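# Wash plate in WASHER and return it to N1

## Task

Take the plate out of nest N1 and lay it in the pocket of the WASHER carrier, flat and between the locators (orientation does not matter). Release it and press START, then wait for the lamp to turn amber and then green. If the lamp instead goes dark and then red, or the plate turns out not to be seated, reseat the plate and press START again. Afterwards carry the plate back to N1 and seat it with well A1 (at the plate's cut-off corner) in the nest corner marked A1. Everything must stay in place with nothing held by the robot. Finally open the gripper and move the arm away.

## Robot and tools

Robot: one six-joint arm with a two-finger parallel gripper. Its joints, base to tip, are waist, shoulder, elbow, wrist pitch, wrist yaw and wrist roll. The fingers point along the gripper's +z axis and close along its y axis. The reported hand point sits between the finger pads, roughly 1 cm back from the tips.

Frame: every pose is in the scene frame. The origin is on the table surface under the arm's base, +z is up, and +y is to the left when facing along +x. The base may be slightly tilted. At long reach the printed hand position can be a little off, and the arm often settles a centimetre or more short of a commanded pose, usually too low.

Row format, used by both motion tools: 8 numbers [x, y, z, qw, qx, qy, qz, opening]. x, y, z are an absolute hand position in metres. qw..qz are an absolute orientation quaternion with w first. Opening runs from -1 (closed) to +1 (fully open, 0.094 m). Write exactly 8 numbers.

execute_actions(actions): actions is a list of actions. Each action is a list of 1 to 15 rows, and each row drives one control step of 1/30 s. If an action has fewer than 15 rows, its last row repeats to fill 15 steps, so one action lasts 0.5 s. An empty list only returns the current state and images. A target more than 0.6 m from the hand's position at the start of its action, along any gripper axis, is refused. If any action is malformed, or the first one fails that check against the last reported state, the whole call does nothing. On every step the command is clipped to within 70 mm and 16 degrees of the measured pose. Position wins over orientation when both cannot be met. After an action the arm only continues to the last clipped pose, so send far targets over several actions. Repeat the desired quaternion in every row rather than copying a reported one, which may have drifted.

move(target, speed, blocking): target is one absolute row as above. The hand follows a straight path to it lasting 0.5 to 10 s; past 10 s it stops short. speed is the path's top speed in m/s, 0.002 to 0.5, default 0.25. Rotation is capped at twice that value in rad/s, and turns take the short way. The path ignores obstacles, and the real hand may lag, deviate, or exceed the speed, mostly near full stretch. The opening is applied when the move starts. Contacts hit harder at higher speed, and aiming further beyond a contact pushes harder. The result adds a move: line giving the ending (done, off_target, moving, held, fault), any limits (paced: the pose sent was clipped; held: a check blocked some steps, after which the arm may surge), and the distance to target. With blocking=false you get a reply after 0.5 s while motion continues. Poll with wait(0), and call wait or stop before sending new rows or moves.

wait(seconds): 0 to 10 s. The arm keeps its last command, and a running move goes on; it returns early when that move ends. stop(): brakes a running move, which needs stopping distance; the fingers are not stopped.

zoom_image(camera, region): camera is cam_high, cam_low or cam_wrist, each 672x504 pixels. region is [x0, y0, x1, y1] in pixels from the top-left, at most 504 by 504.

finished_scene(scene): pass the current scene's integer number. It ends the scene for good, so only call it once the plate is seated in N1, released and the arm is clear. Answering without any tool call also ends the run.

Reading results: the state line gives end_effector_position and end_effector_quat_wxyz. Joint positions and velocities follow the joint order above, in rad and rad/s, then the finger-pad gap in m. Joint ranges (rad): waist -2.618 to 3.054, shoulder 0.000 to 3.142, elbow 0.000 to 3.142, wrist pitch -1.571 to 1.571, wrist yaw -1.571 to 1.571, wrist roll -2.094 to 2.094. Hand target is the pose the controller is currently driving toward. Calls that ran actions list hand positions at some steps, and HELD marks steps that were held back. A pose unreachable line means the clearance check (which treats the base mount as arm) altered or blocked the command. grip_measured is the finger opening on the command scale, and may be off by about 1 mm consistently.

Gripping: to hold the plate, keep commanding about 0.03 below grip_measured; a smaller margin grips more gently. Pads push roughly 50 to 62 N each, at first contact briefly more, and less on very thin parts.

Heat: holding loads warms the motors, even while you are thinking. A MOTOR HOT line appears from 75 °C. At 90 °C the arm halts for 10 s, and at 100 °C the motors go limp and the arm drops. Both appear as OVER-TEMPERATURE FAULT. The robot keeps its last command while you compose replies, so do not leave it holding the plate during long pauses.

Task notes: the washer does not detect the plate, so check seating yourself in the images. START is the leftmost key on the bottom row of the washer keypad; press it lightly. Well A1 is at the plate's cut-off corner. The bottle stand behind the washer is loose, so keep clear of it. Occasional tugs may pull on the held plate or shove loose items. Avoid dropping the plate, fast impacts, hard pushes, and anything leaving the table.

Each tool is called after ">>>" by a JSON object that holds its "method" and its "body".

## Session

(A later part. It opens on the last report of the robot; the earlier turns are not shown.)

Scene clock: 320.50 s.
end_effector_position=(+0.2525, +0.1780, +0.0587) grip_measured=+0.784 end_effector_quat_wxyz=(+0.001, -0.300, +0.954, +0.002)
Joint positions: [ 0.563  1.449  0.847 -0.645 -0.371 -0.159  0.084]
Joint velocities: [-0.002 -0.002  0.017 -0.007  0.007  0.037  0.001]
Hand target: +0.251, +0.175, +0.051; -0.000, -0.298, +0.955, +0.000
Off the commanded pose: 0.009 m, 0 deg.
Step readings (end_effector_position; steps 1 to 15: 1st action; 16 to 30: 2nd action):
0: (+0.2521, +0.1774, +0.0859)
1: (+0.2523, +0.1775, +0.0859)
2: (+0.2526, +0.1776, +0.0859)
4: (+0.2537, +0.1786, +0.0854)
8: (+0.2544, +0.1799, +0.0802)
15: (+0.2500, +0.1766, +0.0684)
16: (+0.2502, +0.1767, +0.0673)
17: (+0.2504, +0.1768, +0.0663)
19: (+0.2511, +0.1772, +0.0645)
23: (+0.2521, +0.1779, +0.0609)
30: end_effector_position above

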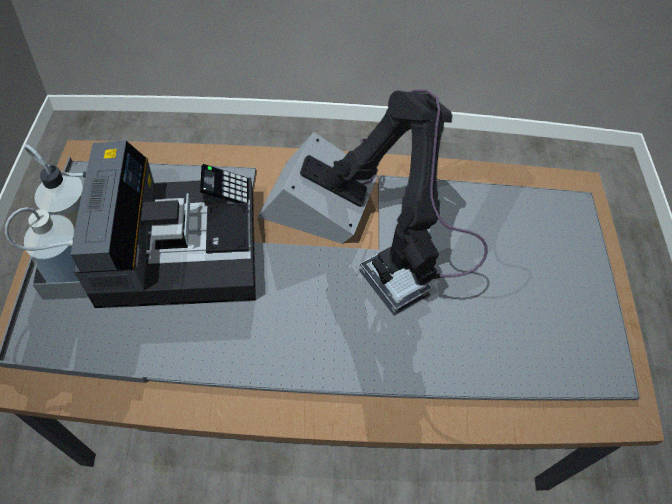

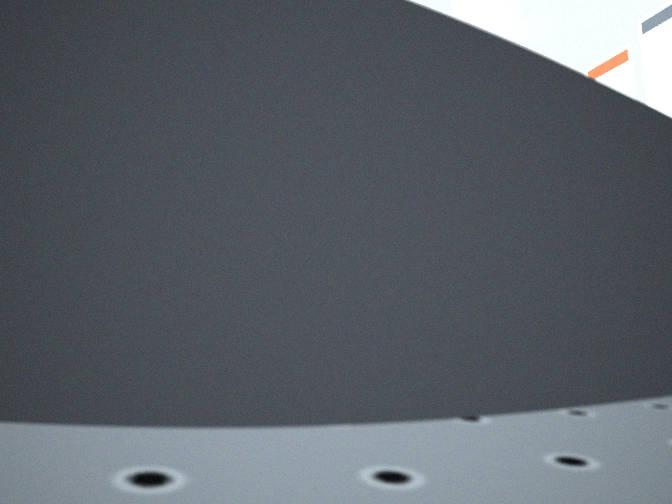

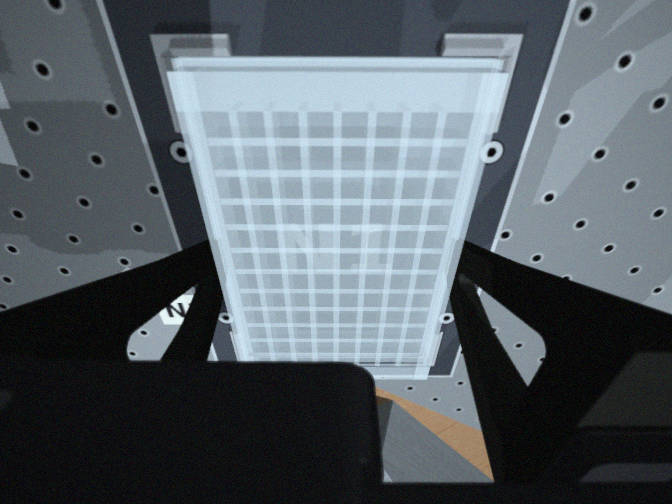

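Seated at z≈0.0587. Release and lift.

>>> {"method": "execute_actions", "body": {"actions": [[[0.2515,0.176,0.053,0,-0.298,0.955,0,0.76],[0.2517,0.1765,0.055,0,-0.298,0.955,0,0.79],[0.252,0.177,0.056,0,-0.298,0.955,0,0.83],[0.252,0.177,0.056,0,-0.298,0.955,0,0.88],[0.252,0.177,0.056,0,-0.298,0.955,0,0.94],[0.252,0.177,0.056,0,-0.298,0.955,0,1],[0.252,0.177,0.056,0,-0.298,0.955,0,1],[0.252,0.177,0.056,0,-0.298,0.955,0,1],[0.2525,0.1775,0.060,0,-0.298,0.955,0,1],[0.253,0.178,0.064,0,-0.298,0.955,0,1],[0.2535,0.1785,0.068,0,-0.298,0.955,0,1],[0.254,0.179,0.072,0,-0.298,0.955,0,1],[0.2545,0.1793,0.076,0,-0.298,0.955,0,1],[0.255,0.1796,0.080,0,-0.298,0.955,0,1],[0.255,0.1796,0.084,0,-0.298,0.955,0,1]],[[0.255,0.1796,0.088,0,-0.298,0.955,0,1],[0.255,0.1796,0.093,0,-0.298,0.955,0,1],[0.255,0.1796,0.099,0,-0.298,0.955,0,1],[0.255,0.1796,0.106,0,-0.298,0.955,0,1],[0.255,0.1796,0.113,0,-0.298,0.955,0,1],[0.255,0.1796,0.120,0,-0.298,0.955,0,1],[0.255,0.1796,0.127,0,-0.298,0.955,0,1],[0.255,0.1796,0.134,0,-0.298,0.955,0,1],[0.255,0.1796,0.141,0,-0.298,0.955,0,1],[0.255,0.1796,0.148,0,-0.298,0.955,0,1],[0.255,0.1796,0.155,0,-0.298,0.955,0,1],[0.255,0.1796,0.162,0,-0.298,0.955,0,1],[0.255,0.1796,0.169,0,-0.298,0.955,0,1],[0.255,0.1796,0.175,0,-0.298,0.955,0,1],[0.255,0.1796,0.18,0,-0.298,0.955,0,1]],[[0.255,0.1796,0.18,0,-0.298,0.955,0,1]]]}}

Scene clock: 328.60 s.
end_effector_position=(+0.2497, +0.1760, +0.1674) grip_measured=+1.000 end_effector_quat_wxyz=(-0.017, -0.294, +0.956, -0.003)
Joint positions: [ 0.386  1.319  1.144 -1.183 -0.41  -0.346  0.094]
Joint velocities: [-0.002  0.012  0.002 -0.007 -0.051  0.022  0.   ]
Hand target: +0.255, +0.180, +0.180; +0.000, -0.298, +0.955, -0.000
Off the commanded pose: 0.014 m, 2 deg.
Step readings (end_effector_position; steps 1 to 15: 1st action; 16 to 30: 2nd action; 31 to 45: 3rd action):
0: (+0.2526, +0.1779, +0.0587)
1: (+0.2526, +0.1779, +0.0587)
2: (+0.2526, +0.1779, +0.0587)
4: (+0.2526, +0.1779, +0.0587)
8: (+0.2527, +0.1778, +0.0587)
15: (+0.2458, +0.1745, +0.0612)
16: (+0.2456, +0.1739, +0.0634)
17: (+0.2460, +0.1736, +0.0665)
19: (+0.2481, +0.1738, +0.0755)
23: (+0.2558, +0.1765, +0.1016)
30: (+0.2660, +0.1798, +0.1518)
31: (+0.2667, +0.1799, +0.1575)
32: (+0.2668, +0.1798, +0.1620)
34: (+0.2649, +0.1794, +0.1667)
38: (+0.2559, +0.1773, +0.1673)
45: end_effector_position above

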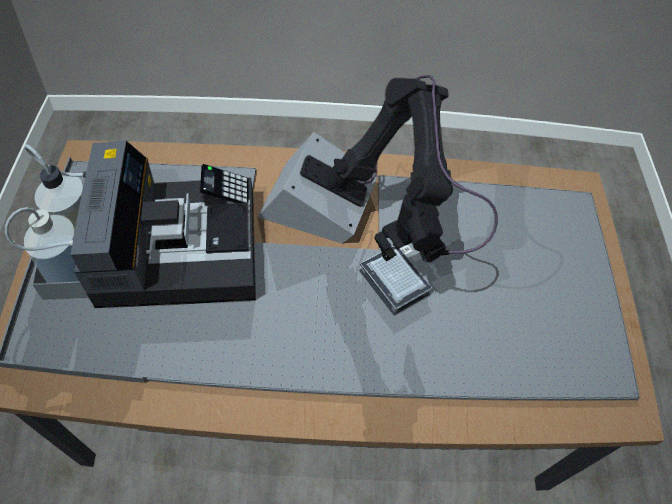

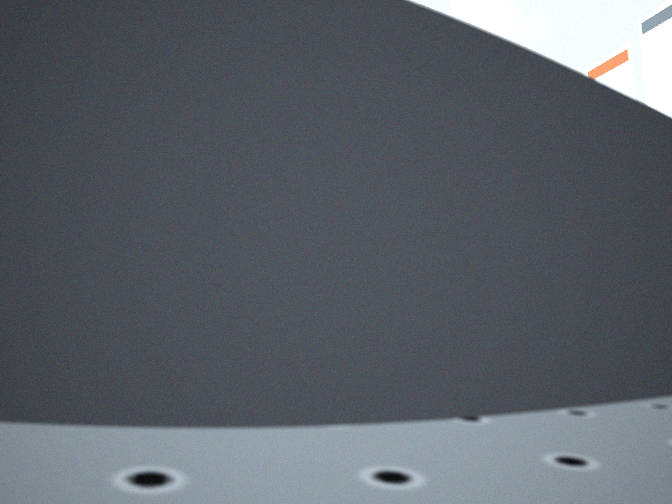

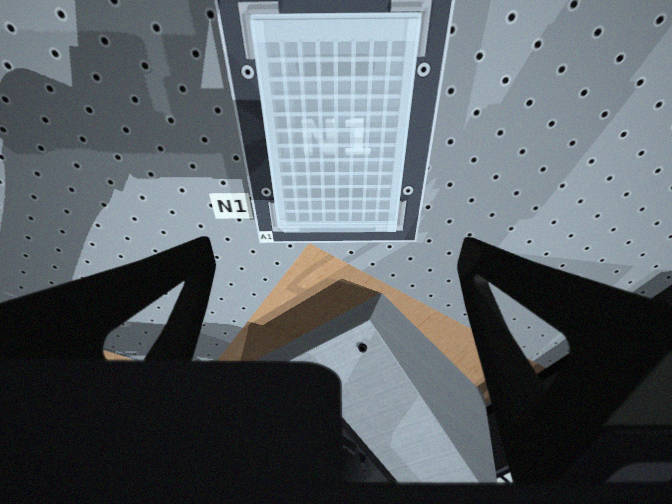

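>>> {"method": "zoom_image", "body": {"camera": "cam_wrist", "region": [250, 170, 430, 250]}}

>>> {"method": "zoom_image", "body": {"camera": "cam_wrist", "region": [220, 0, 460, 90]}}

Region (250, 170, 430, 250) of cam_wrist's 672x504 image, scaled by 2.800, with more detail than that image has.

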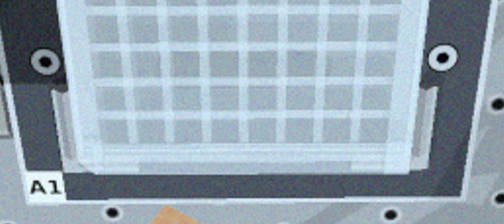

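Region (220, 0, 460, 90) of cam_wrist's 672x504 image, scaled by 2.100, with more detail than that image has; it fills the top 189 rows of this view, and the rest is white.

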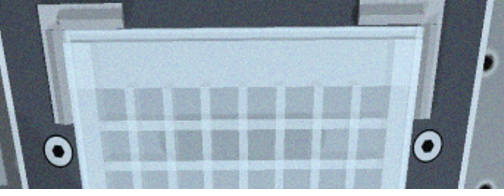

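The plate is seated in N1 with its cut-off corner at A1.

>>> {"method": "finished_scene", "body": {"scene": 2}}

The scene is finished: the task was done.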